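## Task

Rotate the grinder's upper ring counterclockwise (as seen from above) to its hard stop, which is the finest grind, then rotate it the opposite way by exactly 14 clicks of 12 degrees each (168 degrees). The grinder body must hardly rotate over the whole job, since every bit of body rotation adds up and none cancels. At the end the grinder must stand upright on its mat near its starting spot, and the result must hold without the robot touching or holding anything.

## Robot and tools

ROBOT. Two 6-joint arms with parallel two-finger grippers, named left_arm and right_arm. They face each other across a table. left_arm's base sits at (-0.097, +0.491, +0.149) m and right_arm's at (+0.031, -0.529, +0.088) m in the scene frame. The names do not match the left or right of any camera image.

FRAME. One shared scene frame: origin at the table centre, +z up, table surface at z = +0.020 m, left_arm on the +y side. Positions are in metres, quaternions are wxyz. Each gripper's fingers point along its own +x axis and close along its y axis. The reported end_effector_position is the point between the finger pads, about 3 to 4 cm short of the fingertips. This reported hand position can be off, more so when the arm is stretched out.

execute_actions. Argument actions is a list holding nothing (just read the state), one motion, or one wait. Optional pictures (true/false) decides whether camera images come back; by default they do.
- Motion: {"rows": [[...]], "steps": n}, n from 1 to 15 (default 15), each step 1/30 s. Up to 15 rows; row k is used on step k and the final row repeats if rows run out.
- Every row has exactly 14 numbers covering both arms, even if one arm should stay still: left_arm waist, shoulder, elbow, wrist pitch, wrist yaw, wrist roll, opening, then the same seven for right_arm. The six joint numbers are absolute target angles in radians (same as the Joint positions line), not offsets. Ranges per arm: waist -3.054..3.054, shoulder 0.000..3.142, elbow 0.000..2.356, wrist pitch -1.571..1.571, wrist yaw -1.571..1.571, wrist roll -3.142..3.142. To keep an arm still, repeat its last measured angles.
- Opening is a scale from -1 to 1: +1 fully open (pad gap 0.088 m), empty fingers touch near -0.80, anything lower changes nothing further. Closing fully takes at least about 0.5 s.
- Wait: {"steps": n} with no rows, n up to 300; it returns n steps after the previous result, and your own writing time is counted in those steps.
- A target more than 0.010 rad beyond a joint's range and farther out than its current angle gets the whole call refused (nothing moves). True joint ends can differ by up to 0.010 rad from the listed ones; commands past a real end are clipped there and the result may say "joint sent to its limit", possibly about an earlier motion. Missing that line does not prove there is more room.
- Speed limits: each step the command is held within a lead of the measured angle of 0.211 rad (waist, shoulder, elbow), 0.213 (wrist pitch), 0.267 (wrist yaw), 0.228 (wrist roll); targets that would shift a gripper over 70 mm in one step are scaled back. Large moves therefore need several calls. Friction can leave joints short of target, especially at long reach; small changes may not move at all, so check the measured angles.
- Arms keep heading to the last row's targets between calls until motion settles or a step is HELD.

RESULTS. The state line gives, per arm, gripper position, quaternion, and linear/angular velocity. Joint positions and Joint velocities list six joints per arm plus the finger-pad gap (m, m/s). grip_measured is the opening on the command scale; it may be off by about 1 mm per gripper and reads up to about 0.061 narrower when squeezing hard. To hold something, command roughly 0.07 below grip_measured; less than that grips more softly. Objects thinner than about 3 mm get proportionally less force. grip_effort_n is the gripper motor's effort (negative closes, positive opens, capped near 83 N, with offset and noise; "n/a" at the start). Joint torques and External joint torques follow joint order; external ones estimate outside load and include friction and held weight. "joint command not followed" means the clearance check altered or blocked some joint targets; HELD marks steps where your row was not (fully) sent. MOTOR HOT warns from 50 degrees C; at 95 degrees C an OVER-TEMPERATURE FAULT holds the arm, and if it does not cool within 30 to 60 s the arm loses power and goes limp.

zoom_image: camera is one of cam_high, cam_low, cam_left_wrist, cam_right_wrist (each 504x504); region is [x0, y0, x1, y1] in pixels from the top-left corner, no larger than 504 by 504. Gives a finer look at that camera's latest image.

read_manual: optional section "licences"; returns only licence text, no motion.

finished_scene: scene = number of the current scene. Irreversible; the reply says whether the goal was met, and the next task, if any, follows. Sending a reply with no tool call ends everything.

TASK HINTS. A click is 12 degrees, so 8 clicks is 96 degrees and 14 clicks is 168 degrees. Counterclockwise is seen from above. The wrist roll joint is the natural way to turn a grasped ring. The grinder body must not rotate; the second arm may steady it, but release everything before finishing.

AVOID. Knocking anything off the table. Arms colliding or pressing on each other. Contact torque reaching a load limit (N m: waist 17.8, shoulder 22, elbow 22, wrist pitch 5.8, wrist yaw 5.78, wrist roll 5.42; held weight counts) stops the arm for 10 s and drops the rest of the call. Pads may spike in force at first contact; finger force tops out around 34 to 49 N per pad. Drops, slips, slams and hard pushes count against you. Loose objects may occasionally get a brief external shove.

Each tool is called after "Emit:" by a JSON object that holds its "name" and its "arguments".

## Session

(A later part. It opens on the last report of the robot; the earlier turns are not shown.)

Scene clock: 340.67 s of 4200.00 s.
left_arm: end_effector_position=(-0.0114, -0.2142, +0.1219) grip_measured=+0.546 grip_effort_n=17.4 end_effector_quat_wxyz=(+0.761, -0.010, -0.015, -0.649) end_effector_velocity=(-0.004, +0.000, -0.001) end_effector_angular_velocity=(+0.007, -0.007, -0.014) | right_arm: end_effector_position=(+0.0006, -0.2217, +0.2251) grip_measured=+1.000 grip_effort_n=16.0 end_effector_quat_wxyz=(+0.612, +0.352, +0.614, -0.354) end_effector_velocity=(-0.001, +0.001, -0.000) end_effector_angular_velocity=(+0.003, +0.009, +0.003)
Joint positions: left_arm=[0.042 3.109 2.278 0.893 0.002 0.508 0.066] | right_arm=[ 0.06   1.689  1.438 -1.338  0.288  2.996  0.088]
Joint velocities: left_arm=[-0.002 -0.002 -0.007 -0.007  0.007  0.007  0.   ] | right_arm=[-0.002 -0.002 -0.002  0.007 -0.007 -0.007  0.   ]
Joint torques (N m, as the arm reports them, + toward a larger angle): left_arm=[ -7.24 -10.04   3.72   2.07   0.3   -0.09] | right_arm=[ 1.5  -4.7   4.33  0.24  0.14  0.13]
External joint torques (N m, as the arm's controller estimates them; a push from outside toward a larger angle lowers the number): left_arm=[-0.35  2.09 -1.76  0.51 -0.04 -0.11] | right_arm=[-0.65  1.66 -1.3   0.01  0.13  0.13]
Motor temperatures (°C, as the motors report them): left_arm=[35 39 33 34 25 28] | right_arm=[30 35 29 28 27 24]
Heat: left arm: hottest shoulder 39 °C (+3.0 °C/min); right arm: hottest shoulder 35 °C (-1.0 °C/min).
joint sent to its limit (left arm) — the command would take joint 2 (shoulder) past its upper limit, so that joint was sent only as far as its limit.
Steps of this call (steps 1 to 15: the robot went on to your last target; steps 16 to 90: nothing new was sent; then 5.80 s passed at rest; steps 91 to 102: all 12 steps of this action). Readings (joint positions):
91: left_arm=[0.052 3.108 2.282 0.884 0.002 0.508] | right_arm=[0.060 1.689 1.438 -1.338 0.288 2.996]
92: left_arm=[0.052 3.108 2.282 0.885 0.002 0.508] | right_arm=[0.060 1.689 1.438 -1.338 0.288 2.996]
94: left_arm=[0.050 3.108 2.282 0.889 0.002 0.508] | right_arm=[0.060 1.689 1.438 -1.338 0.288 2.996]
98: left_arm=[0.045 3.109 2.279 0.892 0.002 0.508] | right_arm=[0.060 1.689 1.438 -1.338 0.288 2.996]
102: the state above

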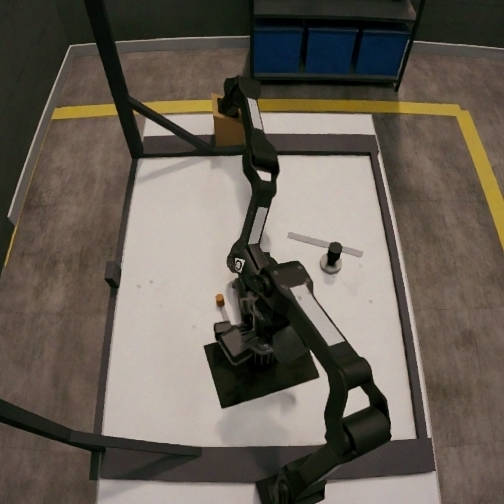

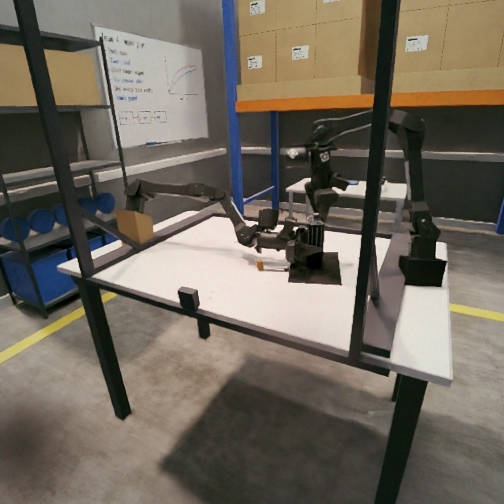

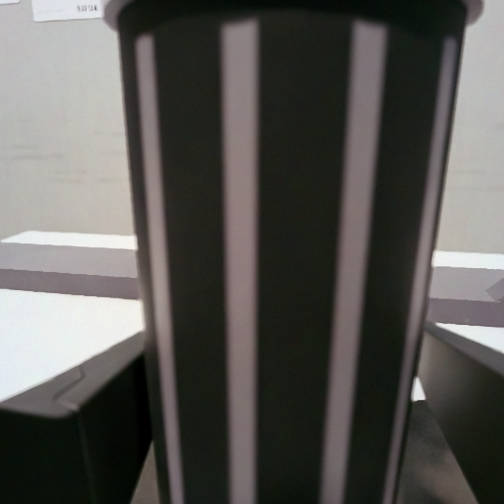

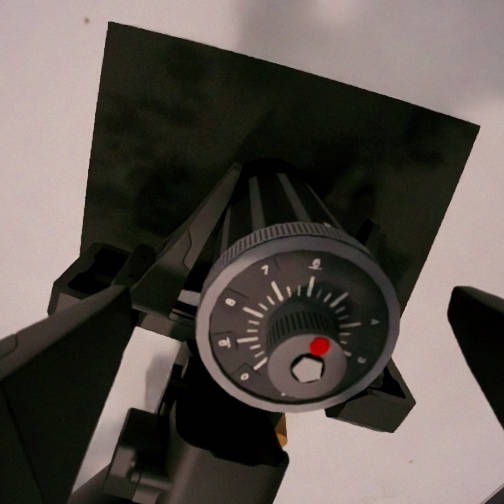

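Emit:
{"name": "execute_actions", "arguments": {"actions": [{"rows":[[0.045,3.13,2.26,0.893,0,0.504,0.55,0.057,1.698,1.423,-1.336,0.2915,3.0,1.0],[0.048,3.13,2.25,0.893,0,0.504,0.55,0.057,1.698,1.423,-1.336,0.2915,3.0,1.0]],"steps":10}]}}

Scene clock: 347.43 s of 4200.00 s.
left_arm: end_effector_position=(-0.0125, -0.2119, +0.1147) grip_measured=+0.547 grip_effort_n=16.0 end_effector_quat_wxyz=(+0.760, -0.005, -0.009, -0.650) end_effector_velocity=(-0.000, +0.001, -0.006) end_effector_angular_velocity=(+0.021, -0.004, +0.000) | right_arm: end_effector_position=(+0.0006, -0.2217, +0.2251) grip_measured=+1.000 grip_effort_n=16.0 end_effector_quat_wxyz=(+0.612, +0.352, +0.614, -0.354) end_effector_velocity=(+0.003, -0.001, -0.000) end_effector_angular_velocity=(-0.004, -0.010, +0.007)
Joint positions: left_arm=[0.046 3.109 2.26  0.896 0.002 0.508 0.066] | right_arm=[ 0.06   1.689  1.438 -1.338  0.288  2.996  0.088]
Joint velocities: left_arm=[ 0.002 -0.002 -0.012 -0.007 -0.007  0.007  0.   ] | right_arm=[-0.002 -0.002 -0.002 -0.007  0.007 -0.007  0.   ]
Joint torques (N m, as the arm reports them, + toward a larger angle): left_arm=[ -7.09 -10.8    3.74   1.77   0.32  -0.09] | right_arm=[ 1.67 -4.66  4.29  0.27  0.16  0.14]
External joint torques (N m, as the arm's controller estimates them; a push from outside toward a larger angle lowers the number): left_arm=[-0.13  1.67 -1.85  0.14 -0.02 -0.1 ] | right_arm=[-0.51  1.7  -1.32  0.05  0.15  0.14]
Motor temperatures (°C, as the motors report them): left_arm=[35 40 33 35 25 28] | right_arm=[30 35 29 28 27 24]
Heat: left arm: hottest shoulder 40 °C (+3.0 °C/min); right arm: hottest shoulder 35 °C (-1.0 °C/min).
joint sent to its limit (left arm) — the command would take joint 2 (shoulder) past its upper limit, so that joint was sent only as far as its limit.
Steps of this call (steps 1 to 15: the robot went on to your last target; steps 16 to 90: nothing new was sent; then 3.43 s passed at rest; steps 91 to 100: all 10 steps of this action). Readings (joint positions):
91: left_arm=[0.042 3.109 2.276 0.894 0.002 0.508] | right_arm=[0.060 1.689 1.438 -1.338 0.288 2.996]
92: left_arm=[0.042 3.109 2.274 0.894 0.002 0.508] | right_arm=[0.060 1.689 1.438 -1.338 0.288 2.996]
94: left_arm=[0.043 3.109 2.268 0.896 0.002 0.508] | right_arm=[0.060 1.689 1.438 -1.338 0.288 2.996]
98: left_arm=[0.046 3.109 2.263 0.896 0.002 0.508] | right_arm=[0.060 1.689 1.438 -1.338 0.288 2.996]
100: the state above

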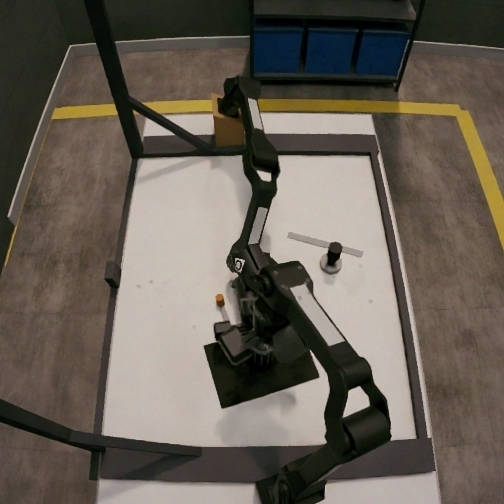

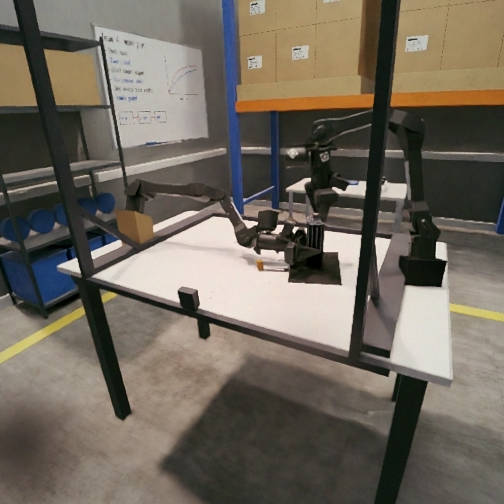

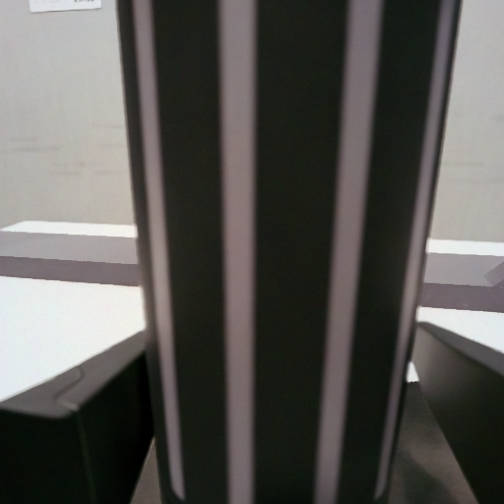

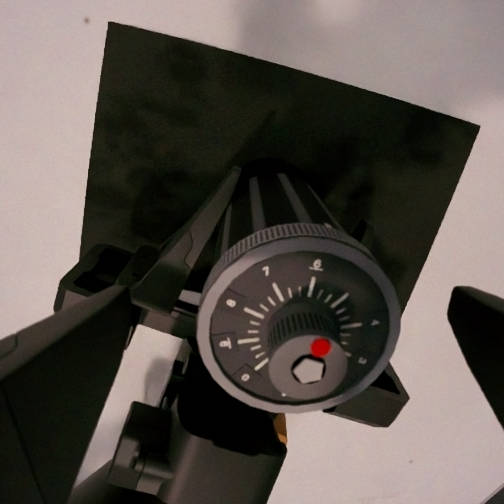

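Emit:
{"name": "execute_actions", "arguments": {"actions": [{"rows":[[0.048,3.12,2.25,0.893,0,0.506,0.45,0.057,1.698,1.423,-1.336,0.2915,3.0,1.0],[0.048,3.12,2.25,0.893,0,0.506,0.4,0.057,1.698,1.423,-1.336,0.2915,3.0,1.0],[0.048,3.12,2.25,0.893,0,0.506,0.35,0.057,1.698,1.423,-1.336,0.2915,3.0,1.0],[0.048,3.12,2.25,0.893,0,0.506,0.3,0.057,1.698,1.423,-1.336,0.2915,3.0,1.0],[0.048,3.12,2.25,0.893,0,0.506,0.25,0.057,1.698,1.423,-1.336,0.2915,3.0,1.0],[0.048,3.12,2.25,0.893,0,0.506,0.2,0.057,1.698,1.423,-1.336,0.2915,3.0,1.0],[0.048,3.12,2.25,0.893,0,0.506,0.15,0.057,1.698,1.423,-1.336,0.2915,3.0,1.0],[0.048,3.12,2.25,0.893,0,0.506,0.1,0.057,1.698,1.423,-1.336,0.2915,3.0,1.0]],"steps":15}]}}

Scene clock: 354.37 s of 4200.00 s.
left_arm: end_effector_position=(-0.0081, -0.2112, +0.1133) grip_measured=+0.268 grip_effort_n=-83.5 end_effector_quat_wxyz=(+0.763, -0.005, -0.009, -0.646) end_effector_velocity=(-0.003, +0.000, -0.003) end_effector_angular_velocity=(+0.014, -0.005, -0.001) | right_arm: end_effector_position=(+0.0006, -0.2217, +0.2251) grip_measured=+1.000 grip_effort_n=16.0 end_effector_quat_wxyz=(+0.612, +0.352, +0.614, -0.354) end_effector_velocity=(-0.001, +0.001, -0.000) end_effector_angular_velocity=(+0.003, +0.009, +0.003)
Joint positions: left_arm=[ 0.052  3.109  2.26   0.9   -0.002  0.508  0.052] | right_arm=[ 0.06   1.689  1.438 -1.338  0.288  2.996  0.088]
Joint velocities: left_arm=[-0.002  0.002 -0.002 -0.007 -0.007  0.007  0.   ] | right_arm=[-0.002 -0.002 -0.002  0.007 -0.007 -0.007  0.   ]
Joint torques (N m, as the arm reports them, + toward a larger angle): left_arm=[ -7.63 -12.17   3.66   1.49   0.43  -0.05] | right_arm=[ 1.53 -4.84  4.19  0.25  0.16  0.13]
External joint torques (N m, as the arm's controller estimates them; a push from outside toward a larger angle lowers the number): left_arm=[-0.57 -0.11 -1.77 -0.08  0.08 -0.06] | right_arm=[-0.65  1.57 -1.44  0.03  0.14  0.13]
Motor temperatures (°C, as the motors report them): left_arm=[36 40 33 34 25 28] | right_arm=[30 35 29 28 27 24]
Heat: left arm: hottest shoulder 40 °C (+3.0 °C/min); right arm: hottest shoulder 35 °C (-1.0 °C/min).
Steps of this call (steps 1 to 15: the robot went on to your last target; steps 16 to 90: nothing new was sent; then 3.43 s passed at rest; steps 91 to 105: all 15 steps of this action). Readings (joint positions):
91: left_arm=[0.046 3.109 2.260 0.896 0.001 0.508] | right_arm=[0.060 1.689 1.438 -1.338 0.288 2.996]
92: left_arm=[0.046 3.109 2.260 0.896 0.001 0.508] | right_arm=[0.060 1.689 1.438 -1.338 0.288 2.996]
94: left_arm=[0.048 3.109 2.260 0.896 -0.001 0.508] | right_arm=[0.060 1.689 1.438 -1.338 0.288 2.996]
98: left_arm=[0.052 3.109 2.260 0.899 -0.002 0.508] | right_arm=[0.060 1.689 1.438 -1.338 0.288 2.996]
105: the state above

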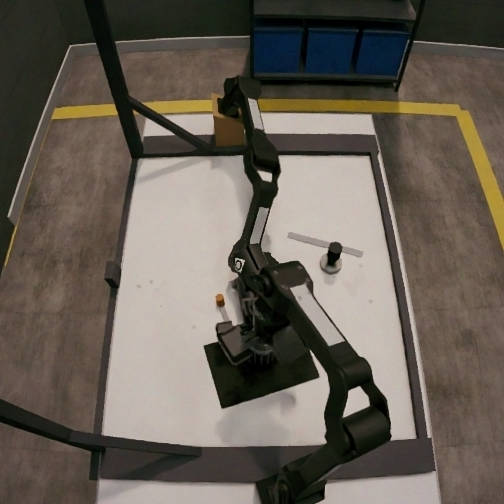

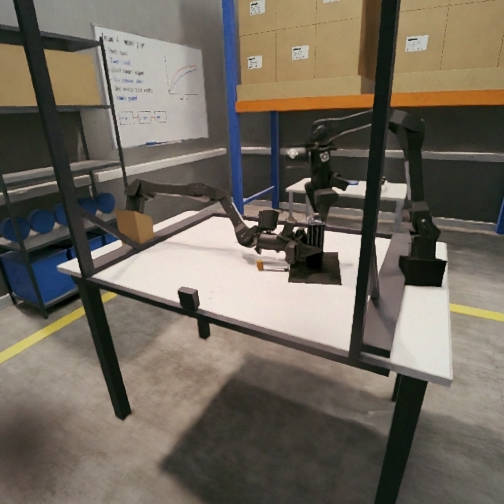

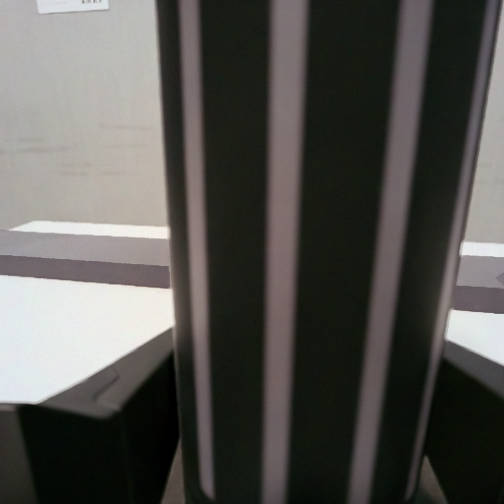

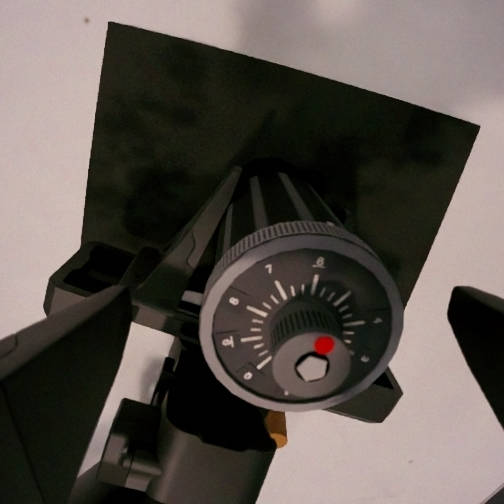

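Emit:
{"name": "zoom_image", "arguments": {"camera": "cam_right_wrist", "region": [180, 200, 420, 430]}}

Region (180, 200, 420, 430) of cam_right_wrist's 504x504 image, scaled by 2.100, with more detail than that image has; it fills the top 483 rows of this view, and the rest is white.

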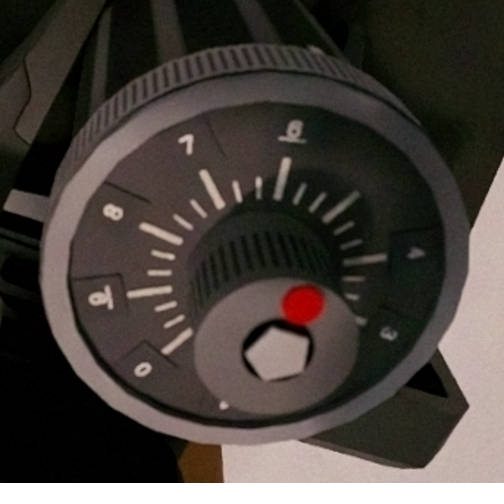

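Emit:
{"name": "execute_actions", "arguments": {"actions": [{"rows":[[0.048,3.12,2.25,0.893,0,0.506,0.1,0.055,1.69,1.41,-1.325,0.2917,3.0,1.0],[0.048,3.12,2.25,0.893,0,0.506,0.1,0.053,1.685,1.40,-1.31,0.2917,3.0,0.95],[0.048,3.12,2.25,0.893,0,0.506,0.1,0.052,1.68,1.39,-1.30,0.2917,3.0,0.9],[0.048,3.12,2.25,0.893,0,0.506,0.1,0.052,1.68,1.38,-1.29,0.2917,3.0,0.85],[0.048,3.12,2.25,0.893,0,0.506,0.1,0.052,1.68,1.37,-1.28,0.2917,3.0,0.8],[0.048,3.12,2.25,0.893,0,0.506,0.1,0.052,1.68,1.36,-1.272,0.2917,3.0,0.8],[0.048,3.12,2.25,0.893,0,0.506,0.1,0.052,1.68,1.352,-1.266,0.2917,3.0,0.8]],"steps":14}]}}

Scene clock: 380.80 s of 4200.00 s.
left_arm: end_effector_position=(-0.0081, -0.2112, +0.1133) grip_measured=+0.268 grip_effort_n=-83.5 end_effector_quat_wxyz=(+0.763, -0.005, -0.009, -0.646) end_effector_velocity=(+0.001, +0.000, +0.002) end_effector_angular_velocity=(-0.003, -0.008, +0.008) | right_arm: end_effector_position=(-0.0022, -0.2239, +0.2084) grip_measured=+0.809 grip_effort_n=-17.0 end_effector_quat_wxyz=(+0.611, +0.353, +0.612, -0.356) end_effector_velocity=(+0.000, -0.003, -0.001) end_effector_angular_velocity=(-0.001, +0.007, +0.004)
Joint positions: left_arm=[ 0.052  3.109  2.26   0.9   -0.002  0.508  0.052] | right_arm=[ 0.055  1.688  1.369 -1.27   0.288  2.996  0.079]
Joint velocities: left_arm=[-0.002 -0.002 -0.002  0.007 -0.007  0.007 -0.   ] | right_arm=[-0.002 -0.012 -0.017  0.007 -0.007 -0.007 -0.003]
Joint torques (N m, as the arm reports them, + toward a larger angle): left_arm=[ -7.58 -12.17   3.66   1.5    0.44  -0.03] | right_arm=[ 1.56 -6.44  4.06  0.22  0.14  0.15]
External joint torques (N m, as the arm's controller estimates them; a push from outside toward a larger angle lowers the number): left_arm=[-0.51  0.   -1.82 -0.09  0.08 -0.04] | right_arm=[-0.59 -0.15 -1.46  0.01  0.13  0.15]
Motor temperatures (°C, as the motors report them): left_arm=[38 43 32 33 25 28] | right_arm=[30 35 29 28 27 25]
Heat: left arm: hottest shoulder 43 °C (+4.0 °C/min); right arm: hottest shoulder 35 °C (-1.0 °C/min).
Steps of this call (steps 1 to 15: the robot went on to your last target; steps 16 to 90: nothing new was sent; then 22.97 s passed at rest; steps 91 to 104: all 14 steps of this action). Readings (joint positions):
91: left_arm=[0.052 3.109 2.260 0.900 -0.002 0.508] | right_arm=[0.060 1.689 1.437 -1.335 0.288 2.996]
92: left_arm=[0.052 3.109 2.260 0.900 -0.002 0.508] | right_arm=[0.060 1.689 1.432 -1.330 0.288 2.996]
94: left_arm=[0.052 3.109 2.260 0.900 -0.002 0.508] | right_arm=[0.058 1.689 1.419 -1.314 0.288 2.996]
98: left_arm=[0.052 3.109 2.260 0.900 -0.002 0.508] | right_arm=[0.056 1.689 1.385 -1.284 0.288 2.996]
104: the state above

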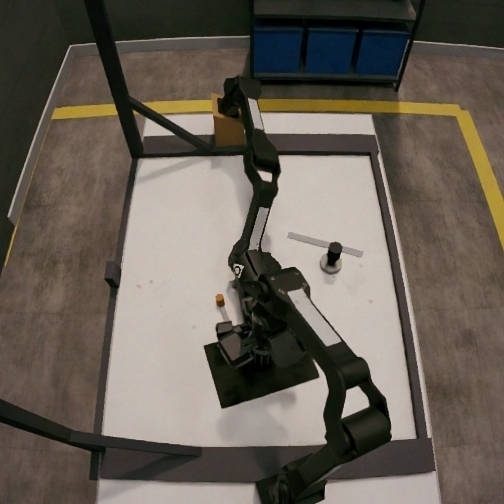

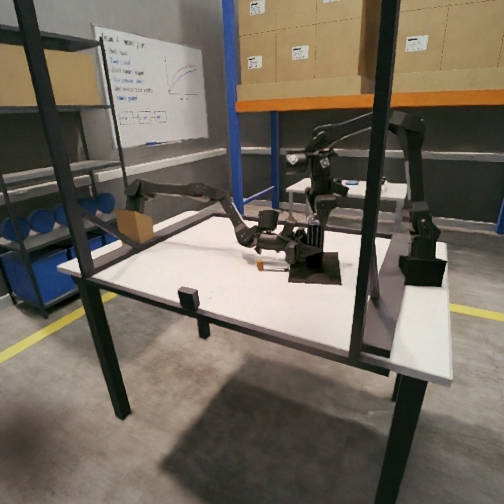

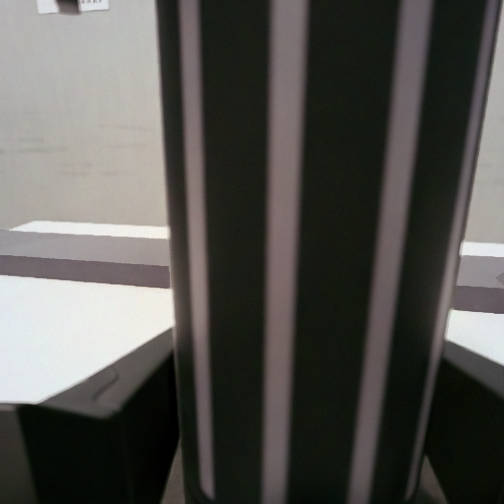

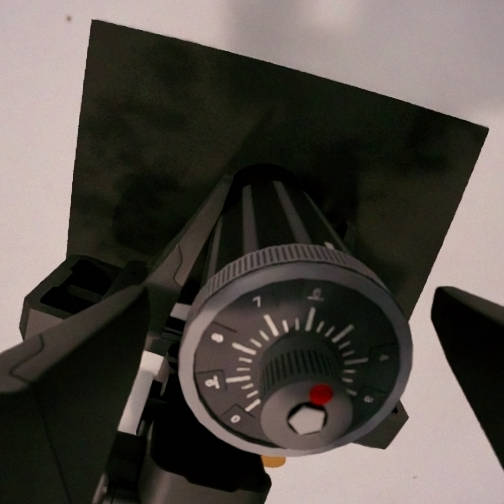

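Emit:
{"name": "execute_actions", "arguments": {"actions": [{"rows":[[0.048,3.12,2.25,0.893,0,0.506,0.1,0.052,1.68,1.352,-1.266,0.2917,3.0,0.7],[0.048,3.12,2.25,0.893,0,0.506,0.1,0.052,1.68,1.352,-1.266,0.2917,3.0,0.6],[0.048,3.12,2.25,0.893,0,0.506,0.1,0.052,1.68,1.352,-1.266,0.2917,3.0,0.5],[0.048,3.12,2.25,0.893,0,0.506,0.1,0.052,1.68,1.352,-1.266,0.2917,3.0,0.45],[0.048,3.12,2.25,0.893,0,0.506,0.1,0.052,1.68,1.352,-1.266,0.2917,3.0,0.4],[0.048,3.12,2.25,0.893,0,0.506,0.1,0.052,1.68,1.352,-1.266,0.2917,3.0,0.36],[0.048,3.12,2.25,0.893,0,0.506,0.1,0.052,1.68,1.352,-1.266,0.2917,3.0,0.33],[0.048,3.12,2.25,0.893,0,0.506,0.1,0.052,1.68,1.352,-1.266,0.2917,3.0,0.3]],"steps":15}], "pictures": false}}

Scene clock: 394.83 s of 4200.00 s.
left_arm: end_effector_position=(-0.0081, -0.2112, +0.1133) grip_measured=+0.268 grip_effort_n=-83.5 end_effector_quat_wxyz=(+0.763, -0.005, -0.009, -0.646) end_effector_velocity=(-0.001, -0.000, -0.001) end_effector_angular_velocity=(+0.005, +0.023, +0.000) | right_arm: end_effector_position=(-0.0023, -0.2239, +0.2083) grip_measured=+0.376 grip_effort_n=-83.5 end_effector_quat_wxyz=(+0.610, +0.354, +0.613, -0.356) end_effector_velocity=(+0.002, -0.002, +0.001) end_effector_angular_velocity=(-0.007, +0.005, +0.001)
Joint positions: left_arm=[ 0.052  3.109  2.26   0.9   -0.002  0.508  0.052] | right_arm=[ 0.055  1.686  1.368 -1.268  0.288  2.996  0.057]
Joint velocities: left_arm=[-0.002 -0.002 -0.002 -0.007 -0.007 -0.022 -0.   ] | right_arm=[-0.007 -0.007 -0.002 -0.007 -0.007 -0.007  0.   ]
Joint torques (N m, as the arm reports them, + toward a larger angle): left_arm=[ -7.6  -12.12   3.7    1.46   0.44  -0.04] | right_arm=[ 1.59 -6.35  4.16  0.27  0.15  0.1 ]
External joint torques (N m, as the arm's controller estimates them; a push from outside toward a larger angle lowers the number): left_arm=[-0.66  0.01 -1.75 -0.12  0.1  -0.05] | right_arm=[-0.52  0.1  -1.51  0.05  0.13  0.1 ]
Motor temperatures (°C, as the motors report them): left_arm=[38 44 32 33 25 28] | right_arm=[30 36 29 28 27 25]
Heat: left arm: hottest shoulder 44 °C (+5.1 °C/min); right arm: hottest shoulder 36 °C (+1.0 °C/min).
Steps of this call (steps 1 to 15: the robot went on to your last target; steps 16 to 90: nothing new was sent; then 10.53 s passed at rest; steps 91 to 105: all 15 steps of this action). Readings (joint positions):
91: left_arm=[0.052 3.109 2.260 0.900 -0.002 0.508] | right_arm=[0.055 1.687 1.368 -1.268 0.288 2.996]
92: left_arm=[0.052 3.109 2.260 0.900 -0.002 0.508] | right_arm=[0.055 1.687 1.368 -1.268 0.288 2.996]
94: left_arm=[0.052 3.109 2.260 0.900 -0.002 0.508] | right_arm=[0.055 1.687 1.368 -1.268 0.288 2.996]
98: left_arm=[0.052 3.109 2.260 0.900 -0.002 0.508] | right_arm=[0.055 1.687 1.368 -1.268 0.288 2.996]
105: the state above

Emit:
{"name": "execute_actions", "arguments": {"actions": [{"rows":[[0.05,3.11,2.255,0.896,0,0.506,0.1,0.052,1.68,1.352,-1.266,0.2917,3.0,0.362],[0.05,3.11,2.255,0.896,0,0.506,0.1,0.052,1.68,1.352,-1.266,0.2917,2.98,0.362],[0.05,3.11,2.255,0.896,0,0.506,0.1,0.052,1.68,1.352,-1.266,0.2917,2.95,0.362],[0.05,3.11,2.255,0.896,0,0.506,0.1,0.052,1.68,1.352,-1.266,0.2917,2.91,0.362],[0.05,3.11,2.255,0.896,0,0.506,0.1,0.052,1.68,1.352,-1.266,0.2917,2.87,0.362],[0.05,3.11,2.255,0.896,0,0.506,0.1,0.052,1.68,1.352,-1.266,0.2917,2.83,0.362],[0.05,3.11,2.255,0.896,0,0.506,0.1,0.052,1.68,1.352,-1.266,0.2917,2.79,0.362],[0.05,3.11,2.255,0.896,0,0.506,0.1,0.052,1.68,1.352,-1.266,0.2917,2.75,0.362],[0.05,3.11,2.255,0.896,0,0.506,0.1,0.052,1.68,1.352,-1.266,0.2917,2.71,0.362],[0.05,3.11,2.255,0.896,0,0.506,0.1,0.052,1.68,1.352,-1.266,0.2917,2.67,0.362],[0.05,3.11,2.255,0.896,0,0.506,0.1,0.052,1.68,1.352,-1.266,0.2917,2.63,0.362],[0.05,3.11,2.255,0.896,0,0.506,0.1,0.052,1.68,1.352,-1.266,0.2917,2.59,0.362],[0.05,3.11,2.255,0.896,0,0.506,0.1,0.052,1.68,1.352,-1.266,0.2917,2.55,0.362],[0.05,3.11,2.255,0.896,0,0.506,0.1,0.052,1.68,1.352,-1.266,0.2917,2.51,0.362],[0.05,3.11,2.255,0.896,0,0.506,0.1,0.052,1.68,1.352,-1.266,0.2917,2.47,0.362]],"steps":15}]}}

Scene clock: 404.83 s of 4200.00 s.
left_arm: end_effector_position=(-0.0080, -0.2112, +0.1134) grip_measured=+0.268 grip_effort_n=-83.5 end_effector_quat_wxyz=(+0.763, -0.005, -0.009, -0.646) end_effector_velocity=(-0.007, +0.000, -0.004) end_effector_angular_velocity=(+0.014, +0.010, -0.008) | right_arm: end_effector_position=(+0.0006, -0.2217, +0.2080) grip_measured=+0.376 grip_effort_n=-74.7 end_effector_quat_wxyz=(+0.671, +0.229, +0.670, -0.222) end_effector_velocity=(+0.006, +0.003, -0.001) end_effector_angular_velocity=(+0.006, -0.028, +1.151)
Joint positions: left_arm=[ 0.052  3.109  2.26   0.901 -0.002  0.509  0.052] | right_arm=[ 0.05   1.685  1.368 -1.262  0.299  2.587  0.057]
Joint velocities: left_arm=[-0.007  0.002 -0.007 -0.007 -0.007 -0.007 -0.   ] | right_arm=[-0.012 -0.002 -0.002  0.007  0.022 -1.165 -0.   ]
Joint torques (N m, as the arm reports them, + toward a larger angle): left_arm=[ -7.3  -13.48   4.14   1.63   0.44  -0.04] | right_arm=[ 1.99 -6.28  4.58 -0.14 -0.34 -0.14]
External joint torques (N m, as the arm's controller estimates them; a push from outside toward a larger angle lowers the number): left_arm=[-0.25 -1.48 -1.25  0.07  0.09 -0.05] | right_arm=[-0.2   0.1  -1.03 -0.34 -0.36 -0.13]
Motor temperatures (°C, as the motors report them): left_arm=[39 45 32 33 25 28] | right_arm=[30 37 29 28 27 25]
Heat: left arm: hottest shoulder 45 °C (+5.1 °C/min); right arm: hottest shoulder 37 °C (+2.0 °C/min).
Steps of this call (steps 1 to 15: the robot went on to your last target; steps 16 to 90: nothing new was sent; then 6.50 s passed at rest; steps 91 to 105: all 15 steps of this action). Readings (joint positions):
91: left_arm=[0.052 3.109 2.260 0.900 -0.002 0.508] | right_arm=[0.055 1.686 1.368 -1.268 0.288 2.996]
92: left_arm=[0.052 3.109 2.260 0.900 -0.002 0.508] | right_arm=[0.055 1.686 1.368 -1.268 0.288 2.996]
94: left_arm=[0.052 3.109 2.260 0.901 -0.002 0.508] | right_arm=[0.055 1.686 1.368 -1.267 0.289 2.971]
98: left_arm=[0.052 3.109 2.260 0.901 -0.002 0.508] | right_arm=[0.054 1.686 1.368 -1.266 0.292 2.852]
105: the state above

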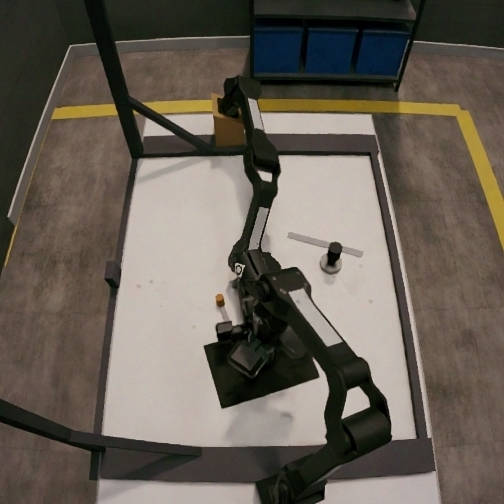

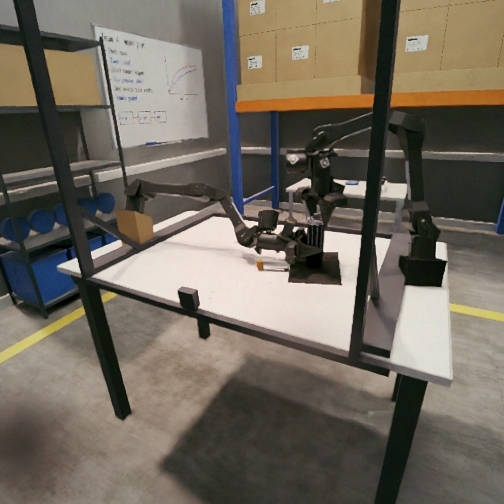

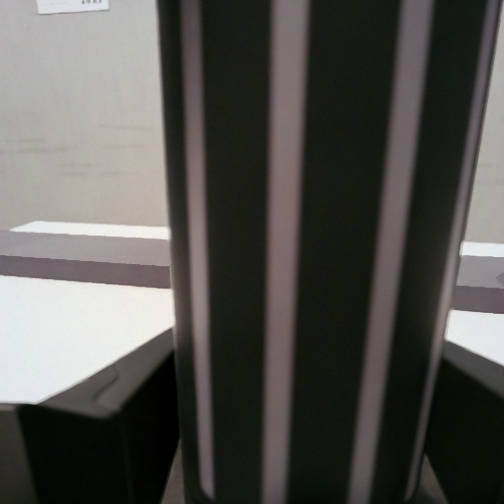

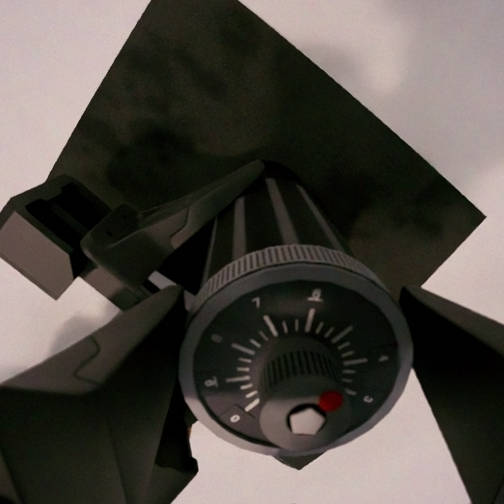

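Emit:
{"name": "execute_actions", "arguments": {"actions": [{"rows":[[0.05,3.11,2.255,0.896,0,0.506,0.1,0.052,1.68,1.352,-1.266,0.2917,2.43,0.362],[0.05,3.11,2.255,0.896,0,0.506,0.1,0.052,1.68,1.352,-1.266,0.2917,2.39,0.362],[0.05,3.11,2.255,0.896,0,0.506,0.1,0.052,1.68,1.352,-1.266,0.2917,2.35,0.362],[0.05,3.11,2.255,0.896,0,0.506,0.1,0.052,1.68,1.352,-1.266,0.2917,2.31,0.362],[0.05,3.11,2.255,0.896,0,0.506,0.1,0.052,1.68,1.352,-1.266,0.2917,2.27,0.362],[0.05,3.11,2.255,0.896,0,0.506,0.1,0.052,1.68,1.352,-1.266,0.2917,2.23,0.362],[0.05,3.11,2.255,0.896,0,0.506,0.1,0.052,1.68,1.352,-1.266,0.2917,2.19,0.362],[0.05,3.11,2.255,0.896,0,0.506,0.1,0.052,1.68,1.352,-1.266,0.2917,2.15,0.362],[0.05,3.11,2.255,0.896,0,0.506,0.1,0.052,1.68,1.352,-1.266,0.2917,2.11,0.362],[0.05,3.11,2.255,0.896,0,0.506,0.1,0.052,1.68,1.352,-1.266,0.2917,2.07,0.362],[0.05,3.11,2.255,0.896,0,0.506,0.1,0.052,1.68,1.352,-1.266,0.2917,2.03,0.362],[0.05,3.11,2.255,0.896,0,0.506,0.1,0.052,1.68,1.352,-1.266,0.2917,1.99,0.362],[0.05,3.11,2.255,0.896,0,0.506,0.1,0.052,1.68,1.352,-1.266,0.2917,1.95,0.362],[0.05,3.11,2.255,0.896,0,0.506,0.1,0.052,1.68,1.352,-1.266,0.2917,1.91,0.362],[0.05,3.11,2.255,0.896,0,0.506,0.1,0.052,1.68,1.352,-1.266,0.2917,1.87,0.362]],"steps":15}]}}

Scene clock: 420.40 s of 4200.00 s.
left_arm: end_effector_position=(-0.0088, -0.2114, +0.1131) grip_measured=+0.268 grip_effort_n=-83.5 end_effector_quat_wxyz=(+0.763, -0.003, -0.009, -0.647) end_effector_velocity=(-0.009, -0.001, -0.007) end_effector_angular_velocity=(+0.032, +0.028, -0.020) | right_arm: end_effector_position=(+0.0021, -0.2179, +0.2078) grip_measured=+0.376 grip_effort_n=-73.3 end_effector_quat_wxyz=(+0.710, +0.030, +0.704, -0.013) end_effector_velocity=(-0.000, +0.012, +0.001) end_effector_angular_velocity=(+0.040, -0.017, +1.170)
Joint positions: left_arm=[ 0.051  3.109  2.261  0.896 -0.002  0.511  0.052] | right_arm=[ 0.045  1.685  1.368 -1.247  0.309  1.989  0.057]
Joint velocities: left_arm=[-0.007  0.002 -0.002 -0.037 -0.007 -0.022 -0.   ] | right_arm=[-0.007 -0.002  0.002  0.051  0.007 -1.194 -0.   ]
Joint torques (N m, as the arm reports them, + toward a larger angle): left_arm=[ -7.28 -13.44   4.1    1.96   0.44  -0.12] | right_arm=[ 2.27 -6.2   4.33 -1.15 -0.58 -0.16]
External joint torques (N m, as the arm's controller estimates them; a push from outside toward a larger angle lowers the number): left_arm=[-0.23 -1.56 -1.22  0.43  0.09 -0.13] | right_arm=[ 0.1   0.23 -1.39 -1.43 -0.65 -0.17]
Motor temperatures (°C, as the motors report them): left_arm=[39 47 32 33 25 28] | right_arm=[30 37 29 28 27 25]
Heat: left arm: hottest shoulder 47 °C (+6.1 °C/min); right arm: hottest shoulder 37 °C (+2.0 °C/min).
Steps of this call (steps 1 to 30: the robot went on to your last target; steps 31 to 90: nothing new was sent; then 12.07 s passed at rest; steps 91 to 105: all 15 steps of this action). Readings (joint positions):
91: left_arm=[0.052 3.109 2.260 0.900 -0.002 0.510] | right_arm=[0.048 1.685 1.368 -1.259 0.301 2.468]
92: left_arm=[0.052 3.109 2.260 0.900 -0.002 0.510] | right_arm=[0.048 1.685 1.368 -1.259 0.302 2.450]
94: left_arm=[0.052 3.109 2.260 0.899 -0.002 0.510] | right_arm=[0.048 1.685 1.368 -1.257 0.303 2.397]
98: left_arm=[0.051 3.109 2.260 0.898 -0.002 0.511] | right_arm=[0.046 1.685 1.368 -1.254 0.305 2.261]
105: the state above

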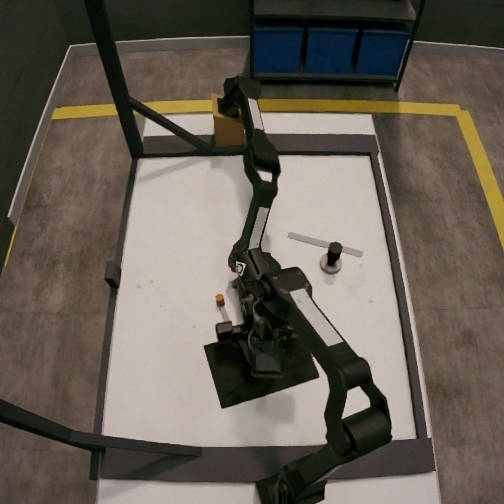

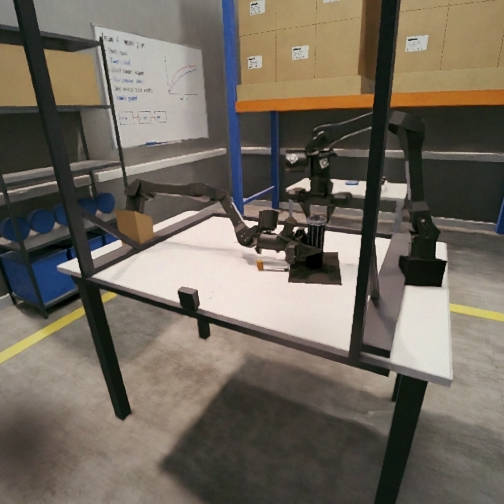

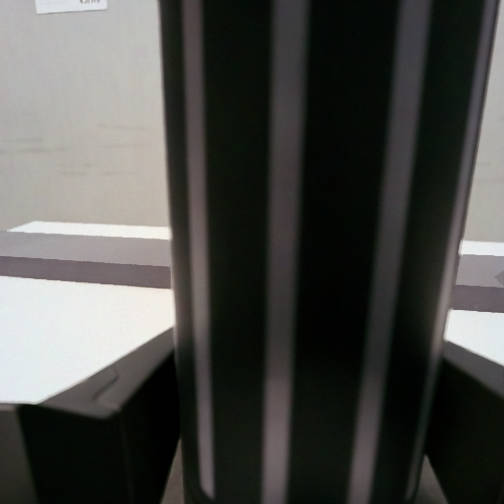

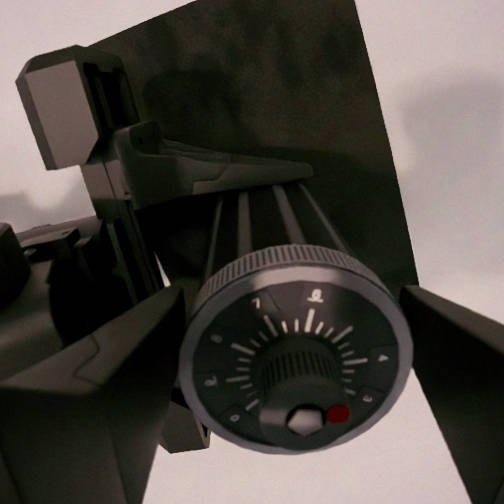

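Emit:
{"name": "execute_actions", "arguments": {"actions": [{"rows":[[0.05,3.10,2.255,0.896,0,0.506,0.1,0.052,1.68,1.352,-1.266,0.2917,1.87,0.85]],"steps":15}]}}

Scene clock: 431.67 s of 4200.00 s.
left_arm: end_effector_position=(-0.0082, -0.2114, +0.1141) grip_measured=+0.268 grip_effort_n=-83.5 end_effector_quat_wxyz=(+0.763, -0.004, -0.010, -0.646) end_effector_velocity=(+0.002, +0.000, -0.002) end_effector_angular_velocity=(+0.010, +0.009, +0.005) | right_arm: end_effector_position=(+0.0000, -0.2226, +0.2083) grip_measured=+0.842 grip_effort_n=17.9 end_effector_quat_wxyz=(+0.707, -0.021, +0.706, +0.025) end_effector_velocity=(+0.004, -0.001, +0.001) end_effector_angular_velocity=(-0.002, -0.008, +0.001)
Joint positions: left_arm=[ 0.051  3.109  2.262  0.901 -0.003  0.511  0.052] | right_arm=[ 0.051  1.684  1.367 -1.264  0.296  1.874  0.08 ]
Joint velocities: left_arm=[ 0.002 -0.002 -0.002 -0.007 -0.007 -0.007 -0.   ] | right_arm=[-0.007 -0.007 -0.002 -0.007  0.007 -0.007  0.002]
Joint torques (N m, as the arm reports them, + toward a larger angle): left_arm=[ -7.27 -14.8    4.07   1.62   0.45  -0.12] | right_arm=[ 2.01 -6.19  4.42  0.   -0.08 -0.15]
External joint torques (N m, as the arm's controller estimates them; a push from outside toward a larger angle lowers the number): left_arm=[-0.21 -2.57 -1.44  0.03  0.1  -0.13] | right_arm=[-0.1   0.33 -1.3  -0.27 -0.16 -0.15]
Motor temperatures (°C, as the motors report them): left_arm=[39 48 32 34 25 28] | right_arm=[30 37 29 29 28 25]
Heat: left arm: hottest shoulder 48 °C (+6.1 °C/min); right arm: hottest shoulder 37 °C (+2.0 °C/min).
Steps of this call (steps 1 to 30: the robot went on to your last target; steps 31 to 90: nothing new was sent; then 7.77 s passed at rest; steps 91 to 105: all 15 steps of this action). Readings (joint positions):
91: left_arm=[0.051 3.109 2.262 0.895 -0.002 0.511] | right_arm=[0.045 1.685 1.368 -1.243 0.309 1.878]
92: left_arm=[0.051 3.109 2.262 0.896 -0.003 0.511] | right_arm=[0.045 1.685 1.368 -1.251 0.308 1.876]
94: left_arm=[0.051 3.109 2.262 0.899 -0.003 0.511] | right_arm=[0.046 1.684 1.368 -1.260 0.305 1.876]
98: left_arm=[0.051 3.109 2.262 0.901 -0.003 0.511] | right_arm=[0.049 1.684 1.367 -1.264 0.296 1.874]
105: the state above

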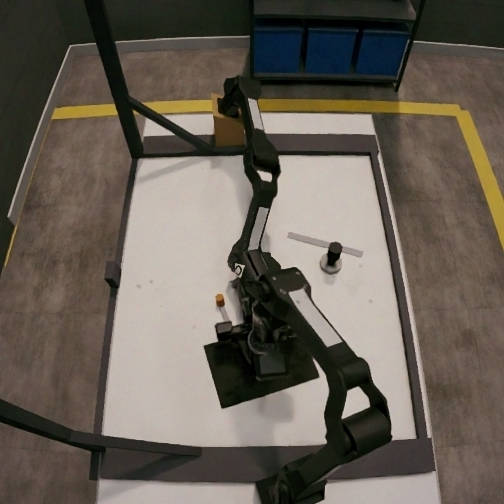

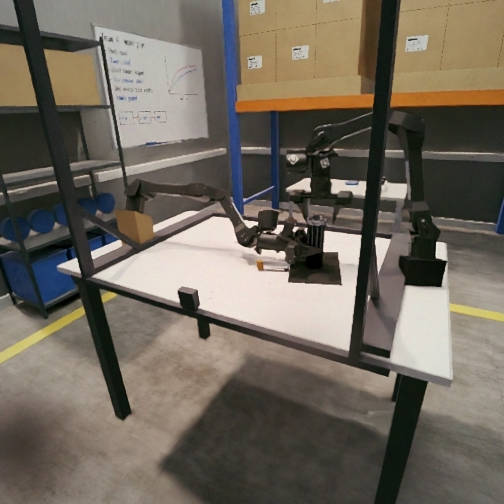

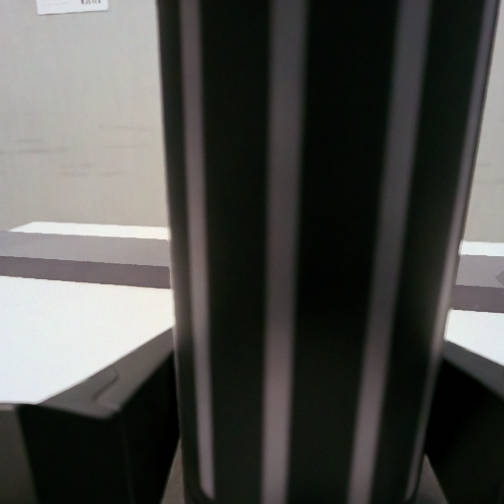

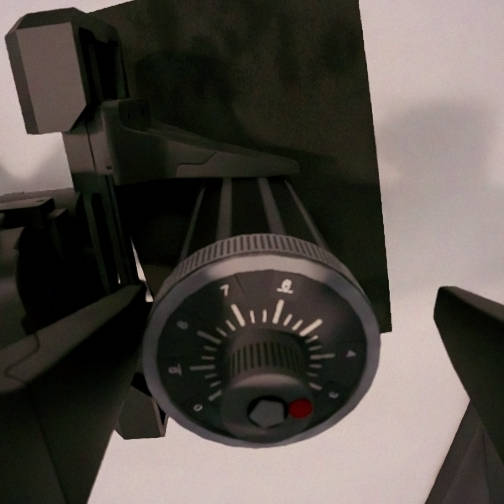

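Emit:
{"name": "execute_actions", "arguments": {"actions": [{"rows":[[0.05,3.13,2.255,0.896,0,0.506,0.1,0.054,1.69,1.375,-1.267,0.29,1.87,0.85],[0.05,3.13,2.255,0.896,0,0.506,0.1,0.056,1.698,1.385,-1.268,0.289,1.87,0.85],[0.05,3.13,2.255,0.896,0,0.506,0.1,0.058,1.706,1.392,-1.269,0.288,1.87,0.85],[0.05,3.13,2.255,0.896,0,0.506,0.1,0.060,1.714,1.399,-1.27,0.288,1.87,0.85],[0.05,3.13,2.255,0.896,0,0.506,0.1,0.062,1.722,1.406,-1.271,0.288,1.87,0.85],[0.05,3.13,2.255,0.896,0,0.506,0.1,0.064,1.73,1.412,-1.271,0.288,1.87,0.85],[0.05,3.13,2.255,0.896,0,0.506,0.1,0.064,1.738,1.417,-1.271,0.288,1.87,0.85]],"steps":15}]}}

Scene clock: 451.60 s of 4200.00 s.
left_arm: end_effector_position=(-0.0082, -0.2114, +0.1141) grip_measured=+0.268 grip_effort_n=-83.5 end_effector_quat_wxyz=(+0.763, -0.004, -0.010, -0.646) end_effector_velocity=(-0.003, -0.000, +0.001) end_effector_angular_velocity=(+0.003, -0.007, -0.012) | right_arm: end_effector_position=(-0.0075, -0.2154, +0.2074) grip_measured=+0.847 grip_effort_n=17.9 end_effector_quat_wxyz=(+0.707, -0.028, +0.706, +0.028) end_effector_velocity=(+0.000, +0.004, +0.006) end_effector_angular_velocity=(+0.012, +0.013, +0.015)
Joint positions: left_arm=[ 0.051  3.109  2.262  0.901 -0.003  0.511  0.052] | right_arm=[ 0.062  1.725  1.405 -1.269  0.292  1.874  0.08 ]
Joint velocities: left_arm=[-0.002 -0.002 -0.002 -0.007  0.007  0.007 -0.   ] | right_arm=[-0.002 -0.002  0.022 -0.007 -0.007 -0.022  0.   ]
Joint torques (N m, as the arm reports them, + toward a larger angle): left_arm=[ -7.34 -10.81   4.     1.64   0.46  -0.12] | right_arm=[ 2.   -4.72  7.45  0.03 -0.08 -0.08]
External joint torques (N m, as the arm's controller estimates them; a push from outside toward a larger angle lowers the number): left_arm=[-0.24  1.36 -1.48  0.05  0.1  -0.13] | right_arm=[-0.17  2.02  1.77 -0.24 -0.15 -0.08]
Motor temperatures (°C, as the motors report them): left_arm=[39 52 32 34 25 28] | right_arm=[30 37 29 28 28 25]
Heat: left arm: hottest shoulder 52 °C (+8.0 °C/min); right arm: hottest shoulder 37 °C (+1.0 °C/min). Fold the left arm in close to its base before you think long.
MOTOR HOT: a motor of the left arm reached 50 °C. Now the hottest motor of the left arm, joint 2 (shoulder), reports 52 °C. The temperature limit of the motors' drives, at which the controller stops that arm, is 95 °C. To cool a motor, set the load down, stop pushing, or move to a pose that needs little force.
Steps of this call (steps 1 to 15: the robot went on to your last target; steps 16 to 90: nothing new was sent; then 16.43 s passed at rest; steps 91 to 105: all 15 steps of this action). Readings (joint positions):
91: left_arm=[0.051 3.109 2.262 0.901 -0.003 0.511] | right_arm=[0.051 1.684 1.367 -1.264 0.296 1.874]
92: left_arm=[0.051 3.109 2.262 0.901 -0.003 0.511] | right_arm=[0.051 1.684 1.367 -1.264 0.295 1.874]
94: left_arm=[0.051 3.109 2.262 0.901 -0.003 0.511] | right_arm=[0.054 1.687 1.371 -1.267 0.294 1.874]
98: left_arm=[0.051 3.109 2.262 0.901 -0.003 0.511] | right_arm=[0.060 1.710 1.395 -1.268 0.293 1.874]
105: the state above

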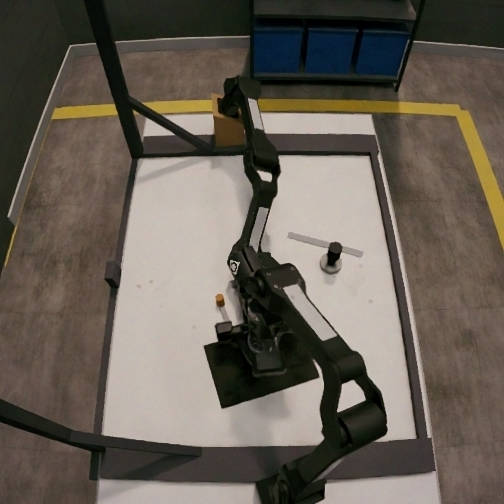

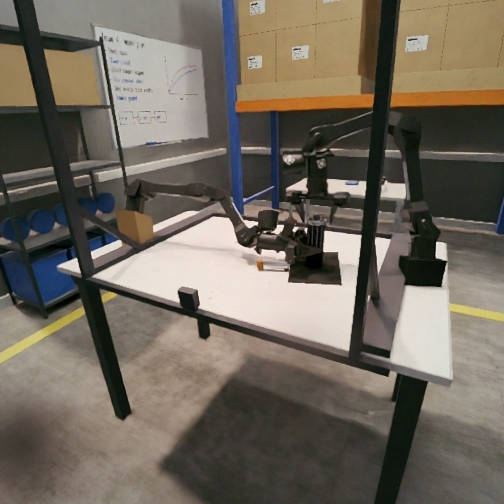

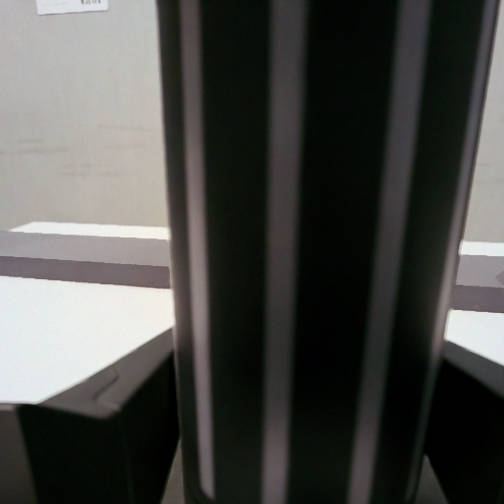

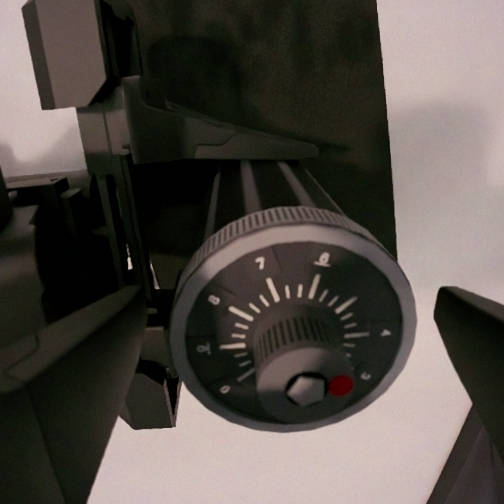

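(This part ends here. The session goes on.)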